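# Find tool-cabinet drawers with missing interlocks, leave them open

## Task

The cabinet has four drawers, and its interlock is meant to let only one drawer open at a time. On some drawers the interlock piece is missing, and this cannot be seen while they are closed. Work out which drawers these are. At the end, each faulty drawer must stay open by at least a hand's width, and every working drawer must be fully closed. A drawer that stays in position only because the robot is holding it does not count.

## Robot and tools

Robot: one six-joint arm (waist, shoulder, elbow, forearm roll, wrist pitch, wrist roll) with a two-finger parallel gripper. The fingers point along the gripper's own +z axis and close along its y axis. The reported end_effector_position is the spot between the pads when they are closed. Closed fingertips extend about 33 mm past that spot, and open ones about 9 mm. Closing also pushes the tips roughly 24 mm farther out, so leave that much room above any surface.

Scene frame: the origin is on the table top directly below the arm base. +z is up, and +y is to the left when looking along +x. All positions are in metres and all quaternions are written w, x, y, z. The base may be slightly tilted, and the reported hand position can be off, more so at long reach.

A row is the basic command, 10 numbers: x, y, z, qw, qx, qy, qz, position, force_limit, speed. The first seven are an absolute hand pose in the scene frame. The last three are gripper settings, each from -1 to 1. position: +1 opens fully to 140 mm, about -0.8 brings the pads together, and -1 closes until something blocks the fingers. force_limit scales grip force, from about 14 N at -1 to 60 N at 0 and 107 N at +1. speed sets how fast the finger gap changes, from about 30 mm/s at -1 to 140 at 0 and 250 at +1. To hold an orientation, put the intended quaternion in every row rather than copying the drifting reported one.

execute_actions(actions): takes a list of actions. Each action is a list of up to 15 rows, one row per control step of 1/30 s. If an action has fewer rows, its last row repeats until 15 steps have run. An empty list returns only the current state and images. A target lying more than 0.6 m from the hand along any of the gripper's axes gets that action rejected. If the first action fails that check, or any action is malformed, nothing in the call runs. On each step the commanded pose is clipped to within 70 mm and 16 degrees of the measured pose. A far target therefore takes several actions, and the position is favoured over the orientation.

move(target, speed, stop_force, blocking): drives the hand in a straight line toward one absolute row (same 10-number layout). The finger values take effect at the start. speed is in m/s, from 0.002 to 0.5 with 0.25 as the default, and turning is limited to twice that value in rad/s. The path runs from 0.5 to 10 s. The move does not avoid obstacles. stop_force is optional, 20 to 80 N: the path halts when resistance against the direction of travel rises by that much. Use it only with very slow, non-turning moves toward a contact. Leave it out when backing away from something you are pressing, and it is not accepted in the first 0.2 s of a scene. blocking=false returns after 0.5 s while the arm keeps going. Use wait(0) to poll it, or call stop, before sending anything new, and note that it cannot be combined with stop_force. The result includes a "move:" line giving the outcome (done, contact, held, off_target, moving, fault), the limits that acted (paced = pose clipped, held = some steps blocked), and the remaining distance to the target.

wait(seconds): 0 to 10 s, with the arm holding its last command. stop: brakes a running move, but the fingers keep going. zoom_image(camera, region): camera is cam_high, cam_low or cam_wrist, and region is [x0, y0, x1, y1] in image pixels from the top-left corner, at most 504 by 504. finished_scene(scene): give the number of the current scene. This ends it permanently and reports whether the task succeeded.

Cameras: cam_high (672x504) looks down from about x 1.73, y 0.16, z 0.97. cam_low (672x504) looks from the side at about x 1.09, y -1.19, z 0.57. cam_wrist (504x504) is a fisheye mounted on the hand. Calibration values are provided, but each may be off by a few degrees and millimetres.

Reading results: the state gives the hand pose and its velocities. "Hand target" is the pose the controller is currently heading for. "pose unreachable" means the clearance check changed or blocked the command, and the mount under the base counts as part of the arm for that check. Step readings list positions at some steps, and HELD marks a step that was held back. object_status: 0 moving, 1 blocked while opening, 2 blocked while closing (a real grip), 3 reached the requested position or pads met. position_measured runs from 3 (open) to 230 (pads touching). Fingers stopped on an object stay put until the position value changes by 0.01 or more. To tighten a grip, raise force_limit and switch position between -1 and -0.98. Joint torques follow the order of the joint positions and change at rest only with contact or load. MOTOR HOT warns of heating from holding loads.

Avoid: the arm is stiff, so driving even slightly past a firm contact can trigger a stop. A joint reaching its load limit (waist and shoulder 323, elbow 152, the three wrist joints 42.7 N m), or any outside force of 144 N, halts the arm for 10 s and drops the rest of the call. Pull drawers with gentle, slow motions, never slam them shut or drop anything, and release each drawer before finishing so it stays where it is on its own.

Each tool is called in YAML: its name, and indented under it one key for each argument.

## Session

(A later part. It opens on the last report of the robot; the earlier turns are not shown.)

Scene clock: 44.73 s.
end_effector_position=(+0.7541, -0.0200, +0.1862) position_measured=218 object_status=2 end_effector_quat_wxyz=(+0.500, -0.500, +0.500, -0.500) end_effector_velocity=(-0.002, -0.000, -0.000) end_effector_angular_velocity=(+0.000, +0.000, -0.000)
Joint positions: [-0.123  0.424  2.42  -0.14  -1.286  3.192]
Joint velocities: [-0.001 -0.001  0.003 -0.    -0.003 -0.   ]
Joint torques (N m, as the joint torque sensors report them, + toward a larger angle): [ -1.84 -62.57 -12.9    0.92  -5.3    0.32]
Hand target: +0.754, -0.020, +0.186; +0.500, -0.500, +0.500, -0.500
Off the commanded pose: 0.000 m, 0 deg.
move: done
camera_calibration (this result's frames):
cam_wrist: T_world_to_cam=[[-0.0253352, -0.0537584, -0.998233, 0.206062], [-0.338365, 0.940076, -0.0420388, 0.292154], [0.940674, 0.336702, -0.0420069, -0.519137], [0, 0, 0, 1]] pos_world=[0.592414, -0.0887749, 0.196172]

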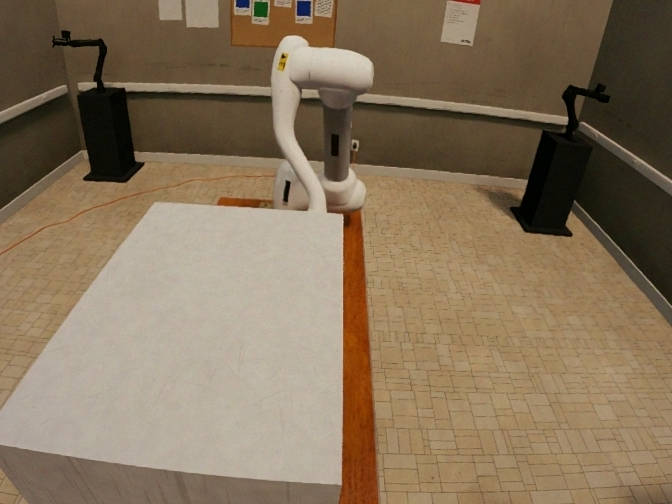

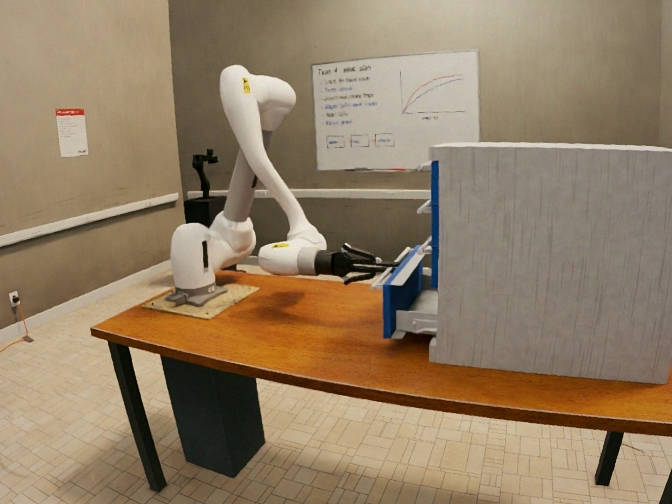

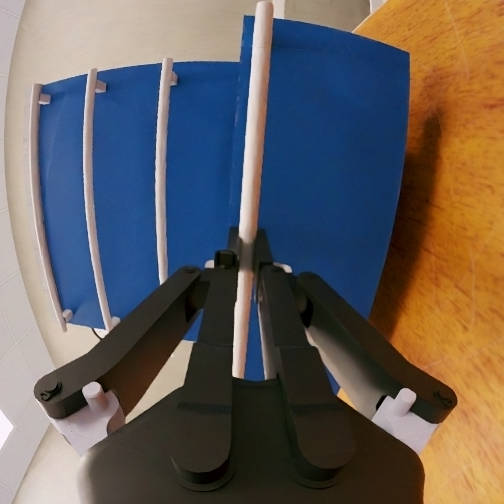

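move:
  target: [0.871, -0.02, 0.1866, -0.5, 0.5, -0.5, 0.5, -1, 0.3, -0.5]
  speed: 0.06
  stop_force: 45

move:
  target: [0.882, -0.02, 0.1866, -0.5, 0.5, -0.5, 0.5, -1, 0.3, -0.5]
  speed: 0.006
  stop_force: 25

move:
  target: [0.876, -0.02, 0.1866, -0.5, 0.5, -0.5, 0.5, -0.35, 0.3, -0.5]
  speed: 0.02

move:
  target: [0.832, -0.02, 0.1866, -0.5, 0.5, -0.5, 0.5, -0.35, 0.3, -0.5]
  speed: 0.1

move:
  target: [0.832, -0.02, 0.2866, -0.5, 0.5, -0.5, 0.5, -0.35, 0.3, -0.5]
  speed: 0.15

move:
  target: [0.876, -0.02, 0.2866, -0.5, 0.5, -0.5, 0.5, -0.35, 0.3, -0.5]
  speed: 0.08

move:
  target: [0.876, -0.02, 0.2866, -0.5, 0.5, -0.5, 0.5, -1, 0.3, -0.5]
  speed: 0.02

move:
  target: [0.754, -0.02, 0.2863, -0.5, 0.5, -0.5, 0.5, -1, 0.3, -0.5]
  speed: 0.06
  stop_force: 45

zoom_image:
  camera: "cam_low"
  region: [360, 180, 460, 350]

Scene clock: 56.80 s.
end_effector_position=(+0.8709, -0.0200, +0.1868) position_measured=218 object_status=2 end_effector_quat_wxyz=(+0.500, -0.500, +0.500, -0.500) end_effector_velocity=(+0.001, +0.000, -0.000) end_effector_angular_velocity=(+0.000, -0.000, -0.000)
Joint positions: [-0.094  0.511  2.201 -0.115 -1.154  3.199]
Joint velocities: [ 0.     0.002 -0.002  0.     0.    -0.   ]
Joint torques (N m, as the joint torque sensors report them, + toward a larger angle): [ -3.28 -78.63 -24.03   2.05  -5.69   0.35]
Hand target: +0.871, -0.020, +0.187; +0.500, -0.500, +0.500, -0.500
Off the commanded pose: 0.000 m, 0 deg.
move: done
camera_calibration (this result's frames):
cam_wrist: T_world_to_cam=[[-0.0253189, -0.0537114, -0.998235, 0.209578], [-0.338362, 0.940078, -0.0420001, 0.331744], [0.940675, 0.336702, -0.0419757, -0.628947], [0, 0, 0, 1]] pos_world=[0.709191, -0.0888405, 0.19674]

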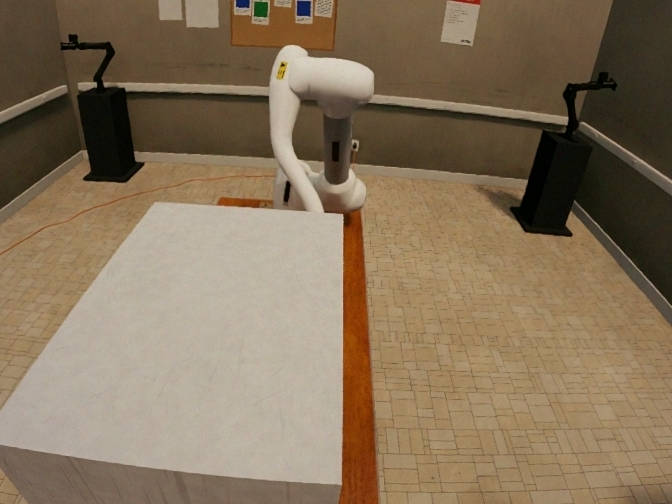

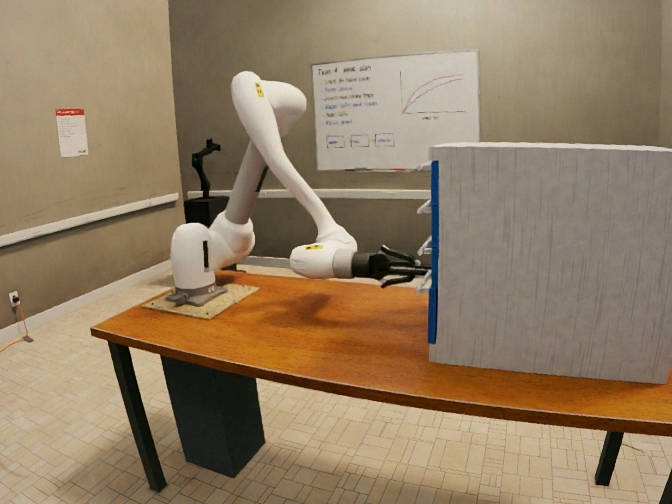

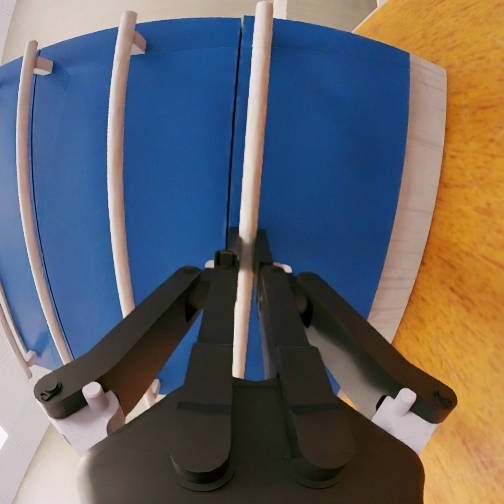

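Scene clock: 58.07 s.
end_effector_position=(+0.8764, -0.0200, +0.1866) position_measured=218 object_status=2 end_effector_quat_wxyz=(+0.500, -0.500, +0.500, -0.500) end_effector_velocity=(-0.002, +0.000, +0.000) end_effector_angular_velocity=(+0.000, -0.000, +0.000)
Joint positions: [-0.093  0.516  2.191 -0.114 -1.148  3.2  ]
Joint velocities: [-0.    -0.001  0.003 -0.    -0.002  0.   ]
Joint torques (N m, as the joint torque sensors report them, + toward a larger angle): [  0.09 -62.82 -41.77   1.22  -0.3    0.43]
Hand target: +0.876, -0.020, +0.187; +0.500, -0.500, +0.500, -0.500
Off the commanded pose: 0.006 m, 0 deg.
move: contact
camera_calibration (this result's frames):
cam_wrist: T_world_to_cam=[[-0.0253564, -0.0536474, -0.998238, 0.209582], [-0.338339, 0.94009, -0.0419282, 0.333534], [0.940683, 0.336679, -0.0419883, -0.634155], [0, 0, 0, 1]] pos_world=[0.7147, -0.088801, 0.196571]

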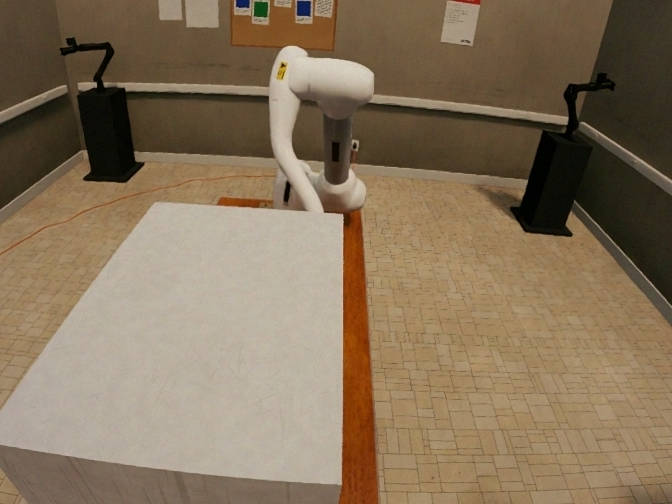

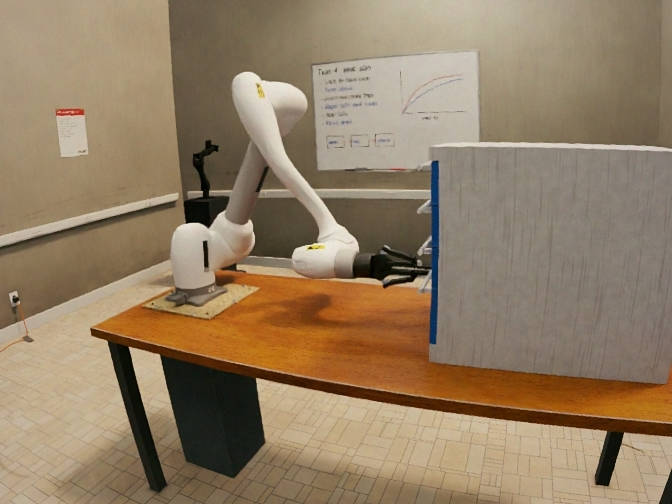

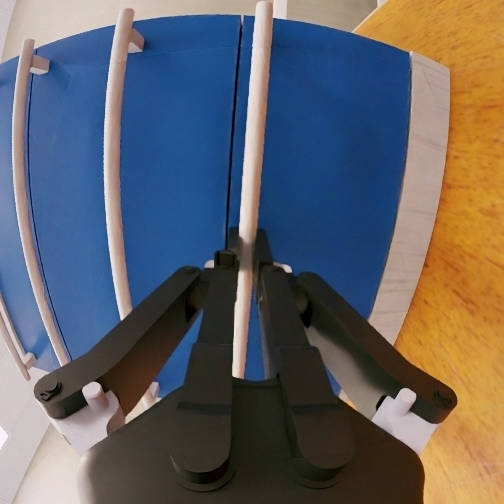

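Scene clock: 58.77 s.
end_effector_position=(+0.8760, -0.0199, +0.1866) position_measured=173 object_status=3 end_effector_quat_wxyz=(+0.500, -0.500, +0.500, -0.500) end_effector_velocity=(-0.000, -0.000, -0.001) end_effector_angular_velocity=(+0.000, +0.002, -0.001)
Joint positions: [-0.093  0.516  2.191 -0.114 -1.149  3.199]
Joint velocities: [ 0.     0.     0.001  0.001  0.001 -0.   ]
Joint torques (N m, as the joint torque sensors report them, + toward a larger angle): [ -1.17 -72.04 -18.17   1.44  -2.83   0.26]
Hand target: +0.876, -0.020, +0.187; +0.500, -0.500, +0.500, -0.500
Off the commanded pose: 0.000 m, 0 deg.
move: done
camera_calibration (this result's frames):
cam_wrist: T_world_to_cam=[[-0.0253564, -0.0536714, -0.998237, 0.209533], [-0.338362, 0.940081, -0.0419498, 0.333377], [0.940675, 0.336701, -0.0419974, -0.633794], [0, 0, 0, 1]] pos_world=[0.714308, -0.088756, 0.196531]

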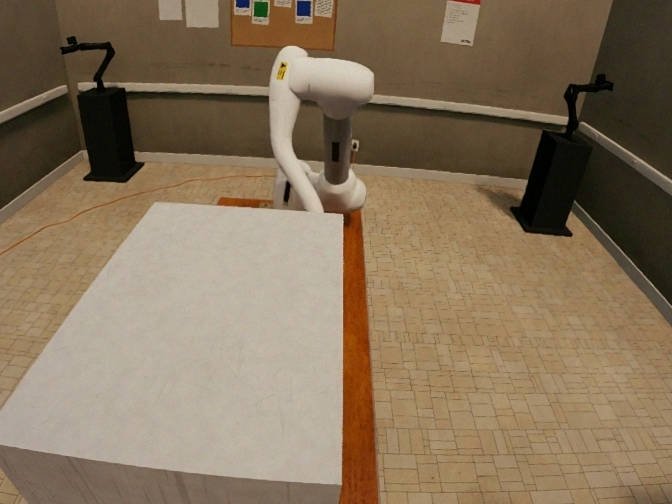

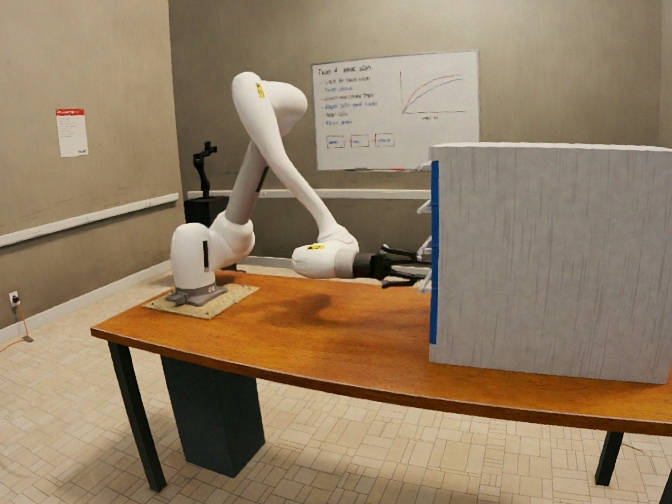

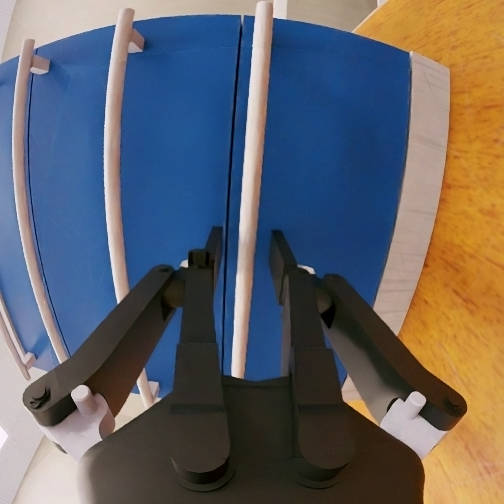

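Scene clock: 59.60 s.
end_effector_position=(+0.8321, -0.0200, +0.1865) position_measured=173 object_status=3 end_effector_quat_wxyz=(+0.500, -0.500, +0.500, -0.500) end_effector_velocity=(-0.001, -0.000, -0.000) end_effector_angular_velocity=(+0.001, +0.001, -0.001)
Joint positions: [-0.102  0.481  2.275 -0.121 -1.197  3.197]
Joint velocities: [-0.    -0.001  0.002  0.    -0.     0.001]
Joint torques (N m, as the joint torque sensors report them, + toward a larger angle): [ -2.97 -65.84 -17.15   1.42  -2.63   0.33]
Hand target: +0.832, -0.020, +0.187; +0.500, -0.500, +0.500, -0.500
Off the commanded pose: 0.000 m, 0 deg.
move: done
camera_calibration (this result's frames):
cam_wrist: T_world_to_cam=[[-0.0253345, -0.053736, -0.998234, 0.208354], [-0.338351, 0.940081, -0.0420184, 0.318567], [0.940679, 0.336689, -0.0419981, -0.592485], [0, 0, 0, 1]] pos_world=[0.670404, -0.0888001, 0.196488]

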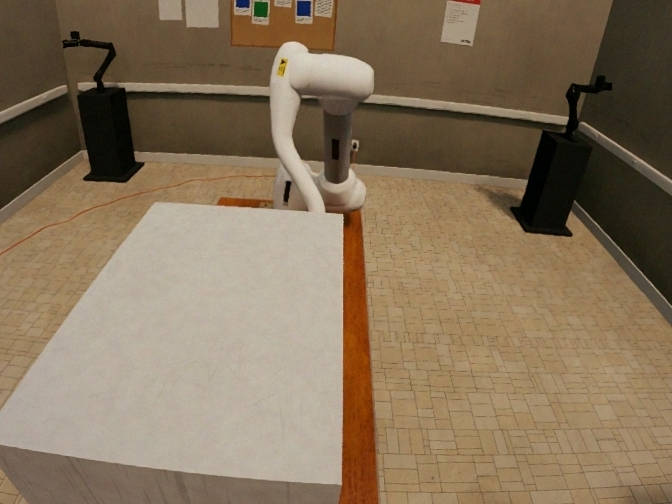

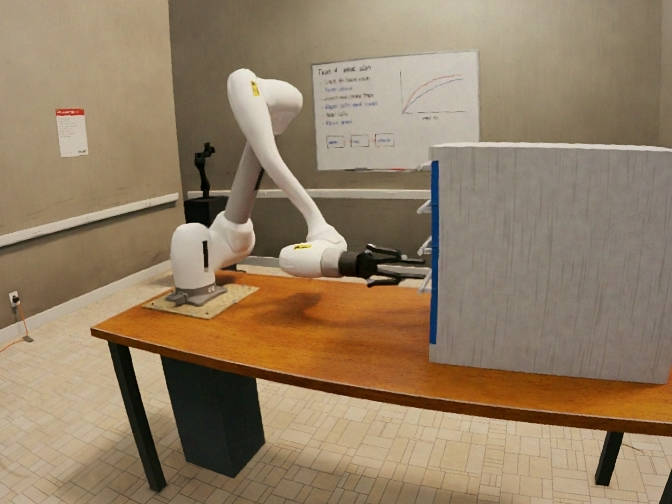

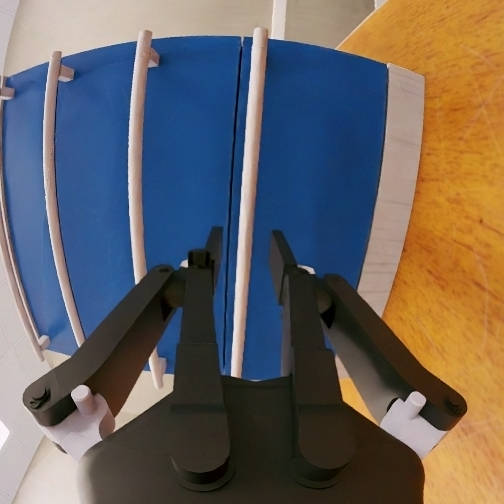

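Scene clock: 60.70 s.
end_effector_position=(+0.8318, -0.0200, +0.2865) position_measured=173 object_status=3 end_effector_quat_wxyz=(+0.500, -0.500, +0.500, -0.500) end_effector_velocity=(+0.001, +0.000, +0.002) end_effector_angular_velocity=(-0.001, +0.000, +0.001)
Joint positions: [-0.104  0.295  2.247 -0.138 -0.985  3.229]
Joint velocities: [-0.    -0.002 -0.002 -0.001  0.004  0.001]
Joint torques (N m, as the joint torque sensors report them, + toward a larger angle): [ -1.66 -55.49 -23.75   2.19  -3.57   0.34]
Hand target: +0.832, -0.020, +0.287; +0.500, -0.500, +0.500, -0.500
Off the commanded pose: 0.000 m, 0 deg.
move: done
camera_calibration (this result's frames):
cam_wrist: T_world_to_cam=[[-0.0253497, -0.0537675, -0.998232, 0.308136], [-0.338345, 0.940083, -0.0420433, 0.32268], [0.940681, 0.336681, -0.0420228, -0.588041], [0, 0, 0, 1]] pos_world=[0.670147, -0.088796, 0.296446]

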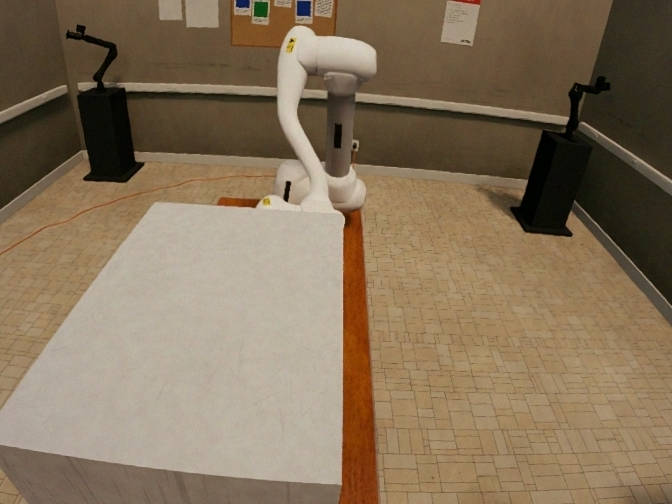

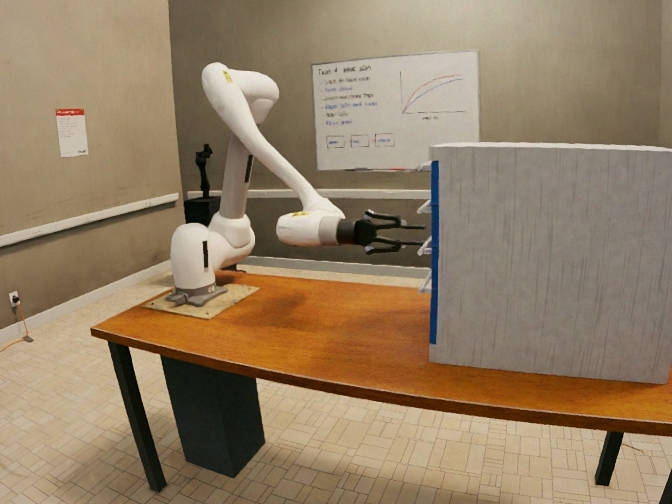

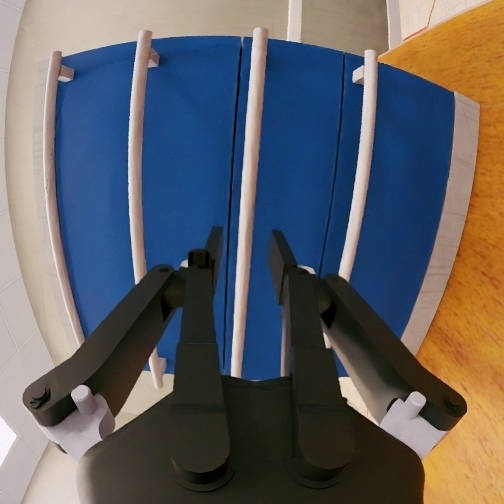

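Scene clock: 61.63 s.
end_effector_position=(+0.8759, -0.0200, +0.2867) position_measured=173 object_status=3 end_effector_quat_wxyz=(+0.500, -0.500, +0.500, -0.500) end_effector_velocity=(+0.001, -0.000, -0.000) end_effector_angular_velocity=(+0.000, +0.001, -0.001)
Joint positions: [-0.095  0.345  2.164 -0.13  -0.953  3.228]
Joint velocities: [ 0.     0.001 -0.003  0.001  0.002  0.   ]
Joint torques (N m, as the joint torque sensors report them, + toward a larger angle): [ -0.73 -63.01 -24.64   2.26  -3.06   0.33]
Hand target: +0.876, -0.020, +0.287; +0.500, -0.500, +0.500, -0.500
Off the commanded pose: 0.000 m, 0 deg.
move: done
camera_calibration (this result's frames):
cam_wrist: T_world_to_cam=[[-0.0253183, -0.0537245, -0.998235, 0.309417], [-0.338356, 0.94008, -0.0420129, 0.337622], [0.940678, 0.336695, -0.0419792, -0.629483], [0, 0, 0, 1]] pos_world=[0.714211, -0.0888246, 0.29663]

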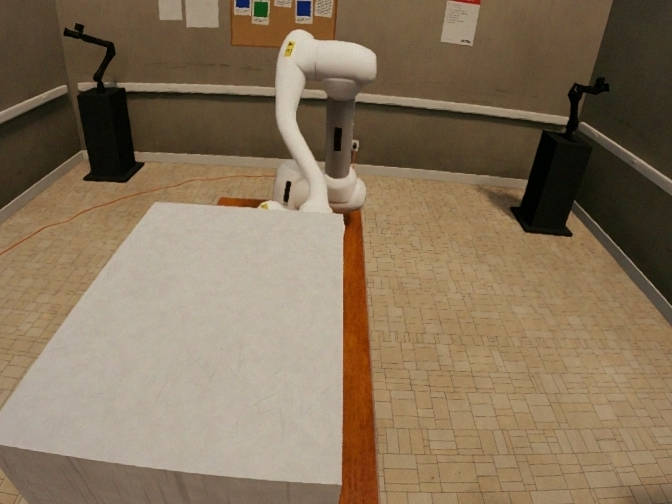

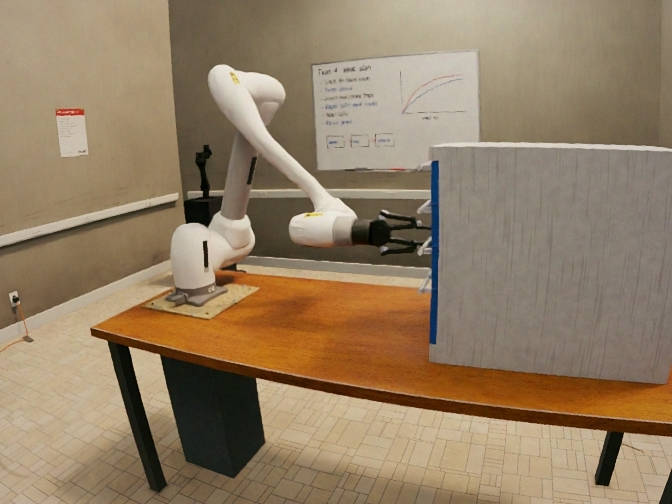

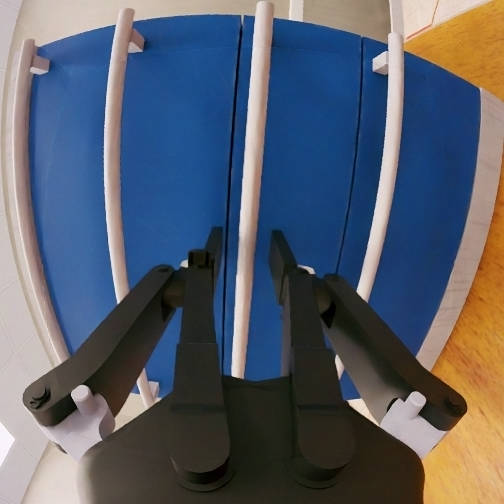

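Scene clock: 62.33 s.
end_effector_position=(+0.8760, -0.0200, +0.2866) position_measured=218 object_status=2 end_effector_quat_wxyz=(+0.500, -0.500, +0.500, -0.500) end_effector_velocity=(+0.000, -0.000, +0.001) end_effector_angular_velocity=(+0.001, -0.001, -0.001)
Joint positions: [-0.095  0.346  2.164 -0.13  -0.953  3.228]
Joint velocities: [ 0.     0.    -0.001  0.001 -0.001  0.   ]
Joint torques (N m, as the joint torque sensors report them, + toward a larger angle): [  0.05 -59.33 -30.02   2.43  -2.41   0.17]
Hand target: +0.876, -0.020, +0.287; +0.500, -0.500, +0.500, -0.500
Off the commanded pose: 0.000 m, 0 deg.
move: done
camera_calibration (this result's frames):
cam_wrist: T_world_to_cam=[[-0.0253461, -0.053727, -0.998234, 0.309361], [-0.338351, 0.940082, -0.0420061, 0.337624], [0.940678, 0.336689, -0.042006, -0.629544], [0, 0, 0, 1]] pos_world=[0.714275, -0.0888124, 0.296552]

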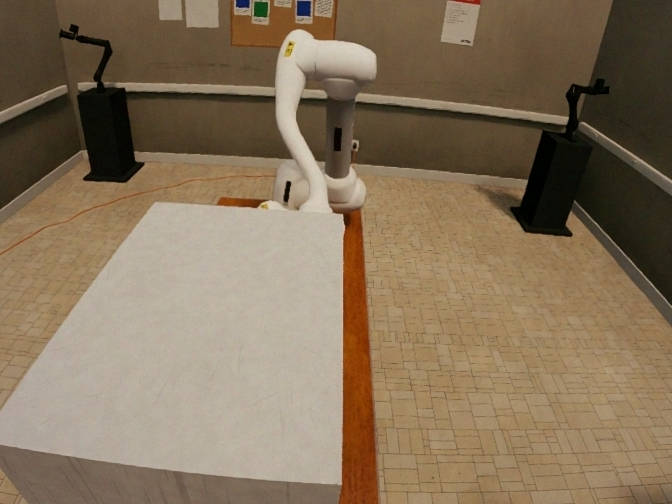

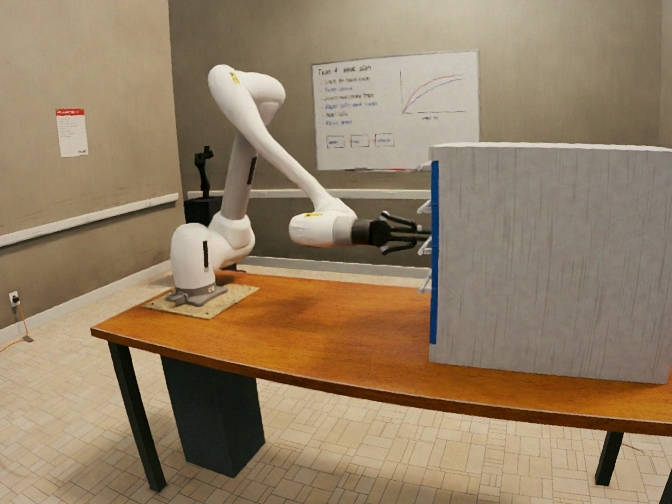

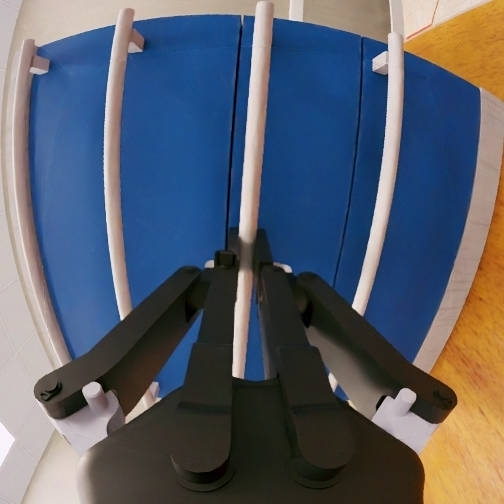

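Scene clock: 64.70 s.
end_effector_position=(+0.7541, -0.0200, +0.2861) position_measured=218 object_status=2 end_effector_quat_wxyz=(+0.500, -0.500, +0.500, -0.500) end_effector_velocity=(-0.002, +0.000, -0.001) end_effector_angular_velocity=(-0.000, +0.000, -0.000)
Joint positions: [-0.126  0.205  2.387 -0.159 -1.036  3.234]
Joint velocities: [-0.001 -0.002  0.004 -0.    -0.002 -0.   ]
Joint torques (N m, as the joint torque sensors report them, + toward a larger angle): [  0.09 -45.39 -19.53   2.12  -3.24   0.52]
Hand target: +0.754, -0.020, +0.286; +0.500, -0.500, +0.500, -0.500
Off the commanded pose: 0.000 m, 0 deg.
move: done
camera_calibration (this result's frames):
cam_wrist: T_world_to_cam=[[-0.0253406, -0.0537696, -0.998232, 0.305786], [-0.33837, 0.940073, -0.0420473, 0.296354], [0.940672, 0.336706, -0.042016, -0.51494], [0, 0, 0, 1]] pos_world=[0.592415, -0.0887693, 0.29607]

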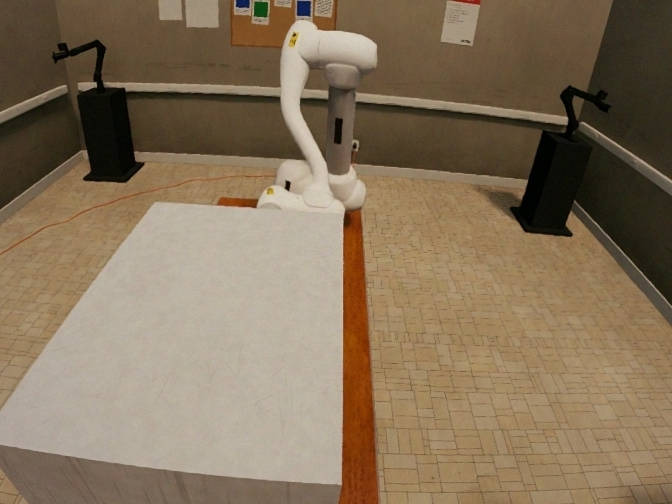

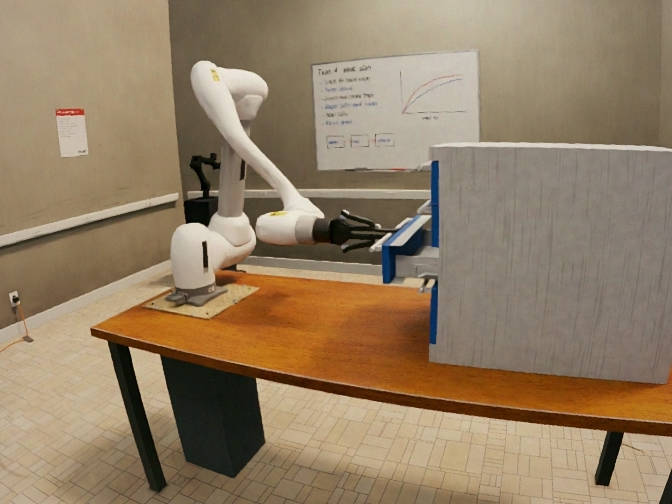

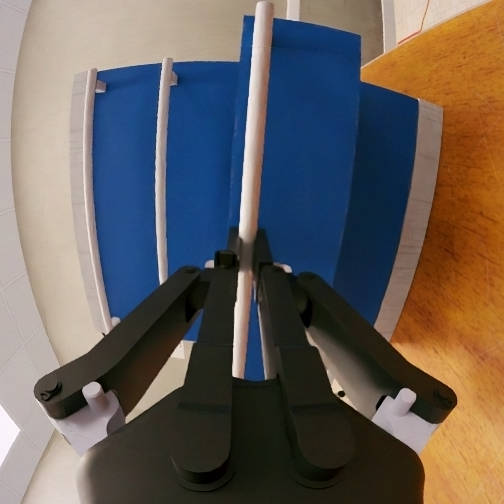

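Region (360, 180, 460, 350) of cam_low's 672x504 image, scaled by 2.965, with more detail than that image has; it fills the left 296 columns of this view, and the rest is white.

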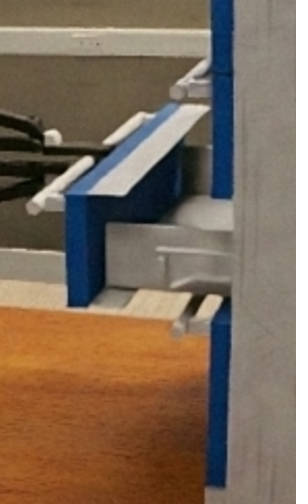

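execute_actions:
  actions: []

Scene clock: 79.47 s.
end_effector_position=(+0.7540, -0.0200, +0.2861) position_measured=218 object_status=2 end_effector_quat_wxyz=(+0.500, -0.500, +0.500, -0.500) end_effector_velocity=(+0.001, -0.000, +0.001) end_effector_angular_velocity=(-0.000, -0.003, +0.000)
Joint positions: [-0.126  0.204  2.387 -0.159 -1.036  3.234]
Joint velocities: [-0.     0.    -0.002  0.    -0.001  0.   ]
Joint torques (N m, as the joint torque sensors report them, + toward a larger angle): [ -1.82 -46.98 -20.49   1.9   -2.91   0.36]
Hand target: +0.754, -0.020, +0.286; +0.500, -0.500, +0.500, -0.500
Off the commanded pose: 0.000 m, 0 deg.
camera_calibration (this result's frames):
cam_wrist: T_world_to_cam=[[-0.0253369, -0.0537685, -0.998232, 0.305786], [-0.338366, 0.940075, -0.0420476, 0.296318], [0.940673, 0.336702, -0.042012, -0.514837], [0, 0, 0, 1]] pos_world=[0.592305, -0.0887726, 0.296076]

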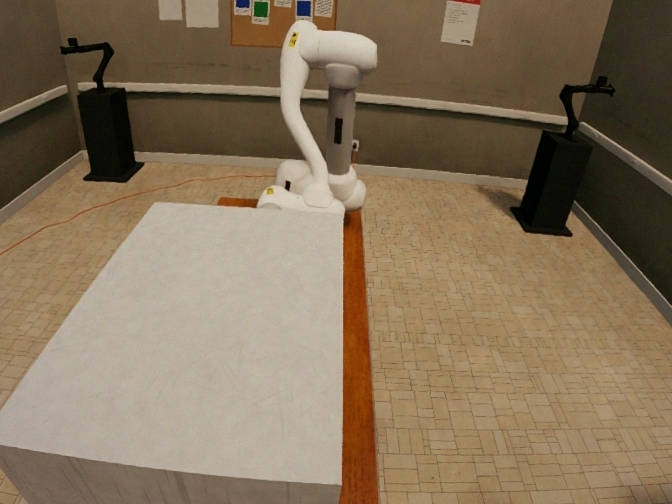

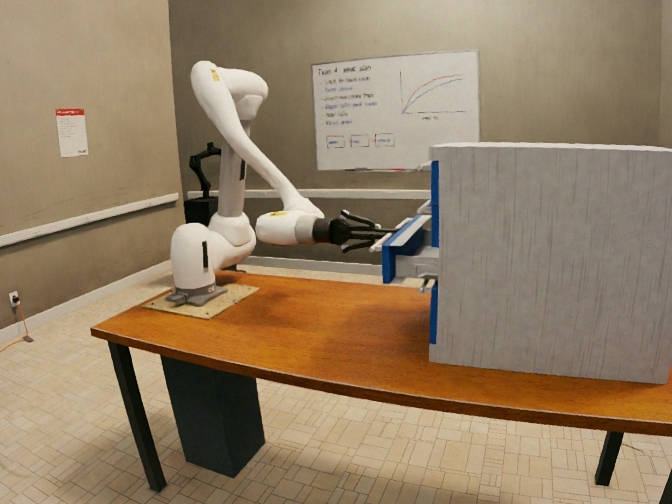

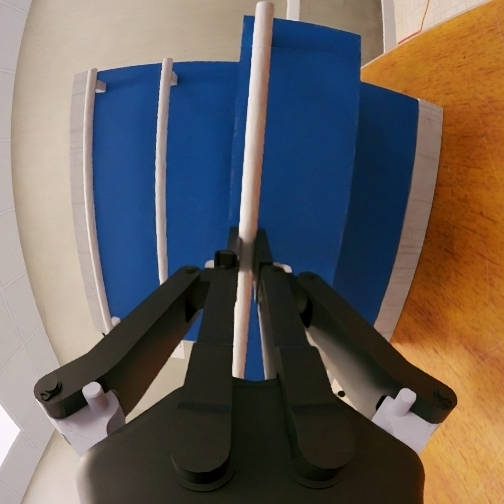

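zoom_image:
  camera: "cam_low"
  region: [360, 180, 460, 350]

move:
  target: [0.871, -0.02, 0.2866, -0.5, 0.5, -0.5, 0.5, -1, 0.3, -0.5]
  speed: 0.06
  stop_force: 45

move:
  target: [0.882, -0.02, 0.2866, -0.5, 0.5, -0.5, 0.5, -1, 0.3, -0.5]
  speed: 0.006
  stop_force: 25

Region (360, 180, 460, 350) of cam_low's 672x504 image, scaled by 2.965, with more detail than that image has; it fills the left 296 columns of this view, and the rest is white.

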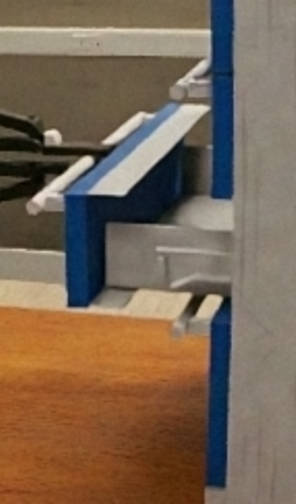

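Scene clock: 86.27 s.
end_effector_position=(+0.8709, -0.0200, +0.2868) position_measured=218 object_status=2 end_effector_quat_wxyz=(+0.500, -0.500, +0.500, -0.500) end_effector_velocity=(+0.001, -0.000, -0.000) end_effector_angular_velocity=(+0.001, +0.002, -0.001)
Joint positions: [-0.096  0.34   2.174 -0.131 -0.956  3.228]
Joint velocities: [ 0.     0.001 -0.003  0.002  0.003  0.   ]
Joint torques (N m, as the joint torque sensors report them, + toward a larger angle): [ -1.6  -67.62 -30.36   2.8   -4.81   0.16]
Hand target: +0.871, -0.020, +0.287; +0.500, -0.500, +0.500, -0.500
Off the commanded pose: 0.000 m, 0 deg.
move: done
camera_calibration (this result's frames):
cam_wrist: T_world_to_cam=[[-0.0253356, -0.0537014, -0.998236, 0.309401], [-0.338358, 0.940081, -0.0419852, 0.335939], [0.940676, 0.336697, -0.0419878, -0.624744], [0, 0, 0, 1]] pos_world=[0.709188, -0.0888454, 0.296728]

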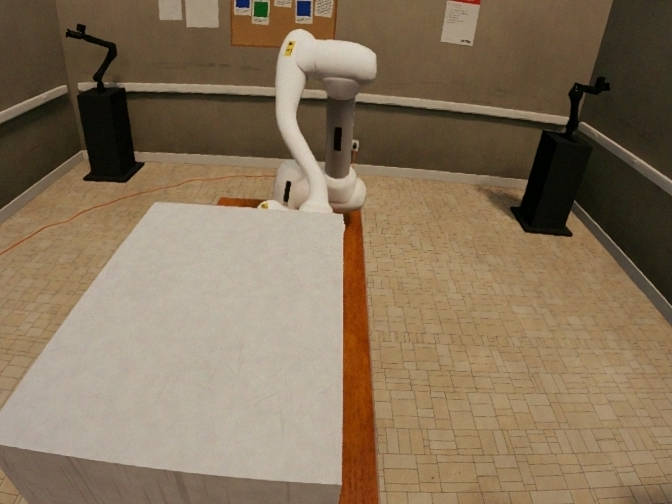

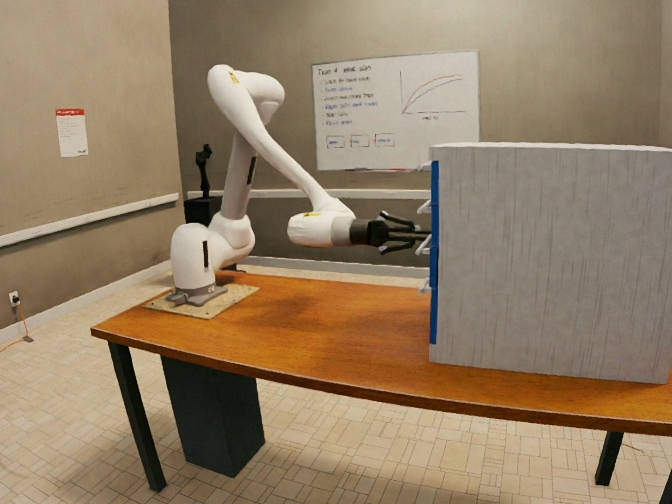

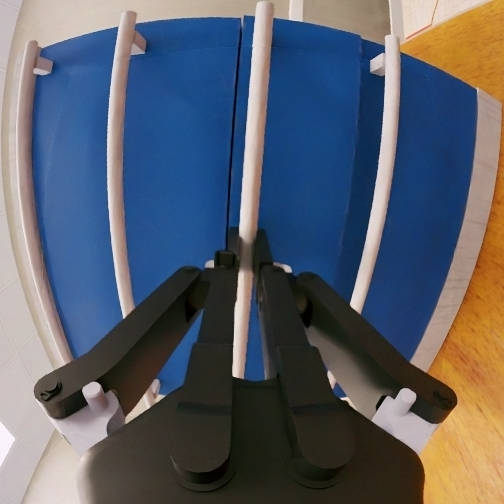

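Scene clock: 87.53 s.
end_effector_position=(+0.8764, -0.0200, +0.2866) position_measured=218 object_status=2 end_effector_quat_wxyz=(+0.500, -0.500, +0.500, -0.500) end_effector_velocity=(-0.002, -0.000, -0.001) end_effector_angular_velocity=(+0.000, +0.001, -0.001)
Joint positions: [-0.095  0.346  2.164 -0.13  -0.952  3.228]
Joint velocities: [-0.    -0.002  0.005  0.001 -0.001 -0.001]
Joint torques (N m, as the joint torque sensors report them, + toward a larger angle): [ -0.12 -48.52 -44.42   1.93  -0.57   0.5 ]
Hand target: +0.876, -0.020, +0.287; +0.500, -0.500, +0.500, -0.500
Off the commanded pose: 0.006 m, 0 deg.
move: contact
camera_calibration (this result's frames):
cam_wrist: T_world_to_cam=[[-0.0253681, -0.0536598, -0.998237, 0.309438], [-0.338345, 0.940087, -0.0419357, 0.33773], [0.94068, 0.336684, -0.0420038, -0.629943], [0, 0, 0, 1]] pos_world=[0.714694, -0.0887992, 0.296596]

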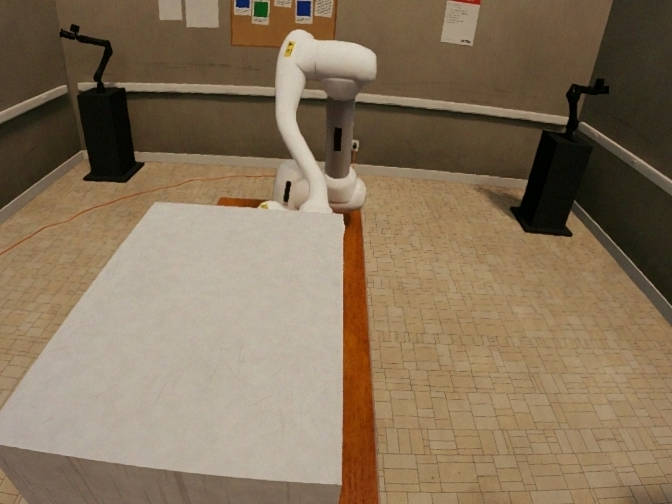

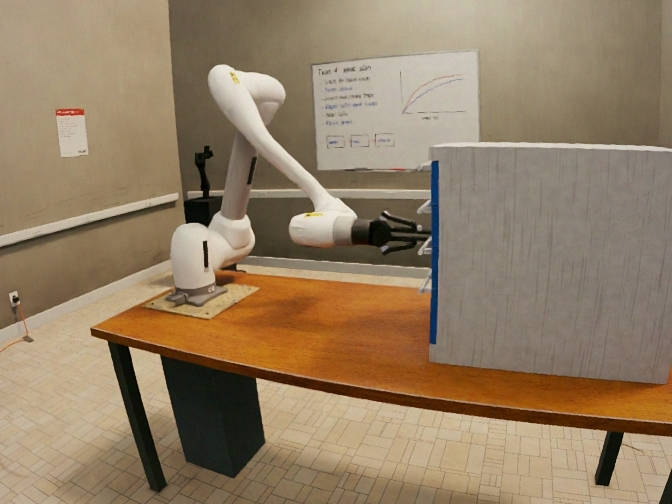

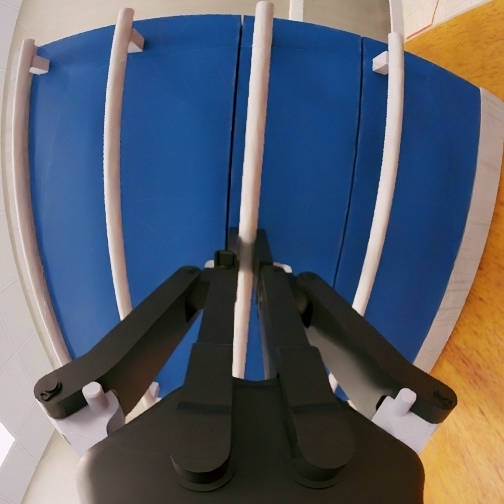

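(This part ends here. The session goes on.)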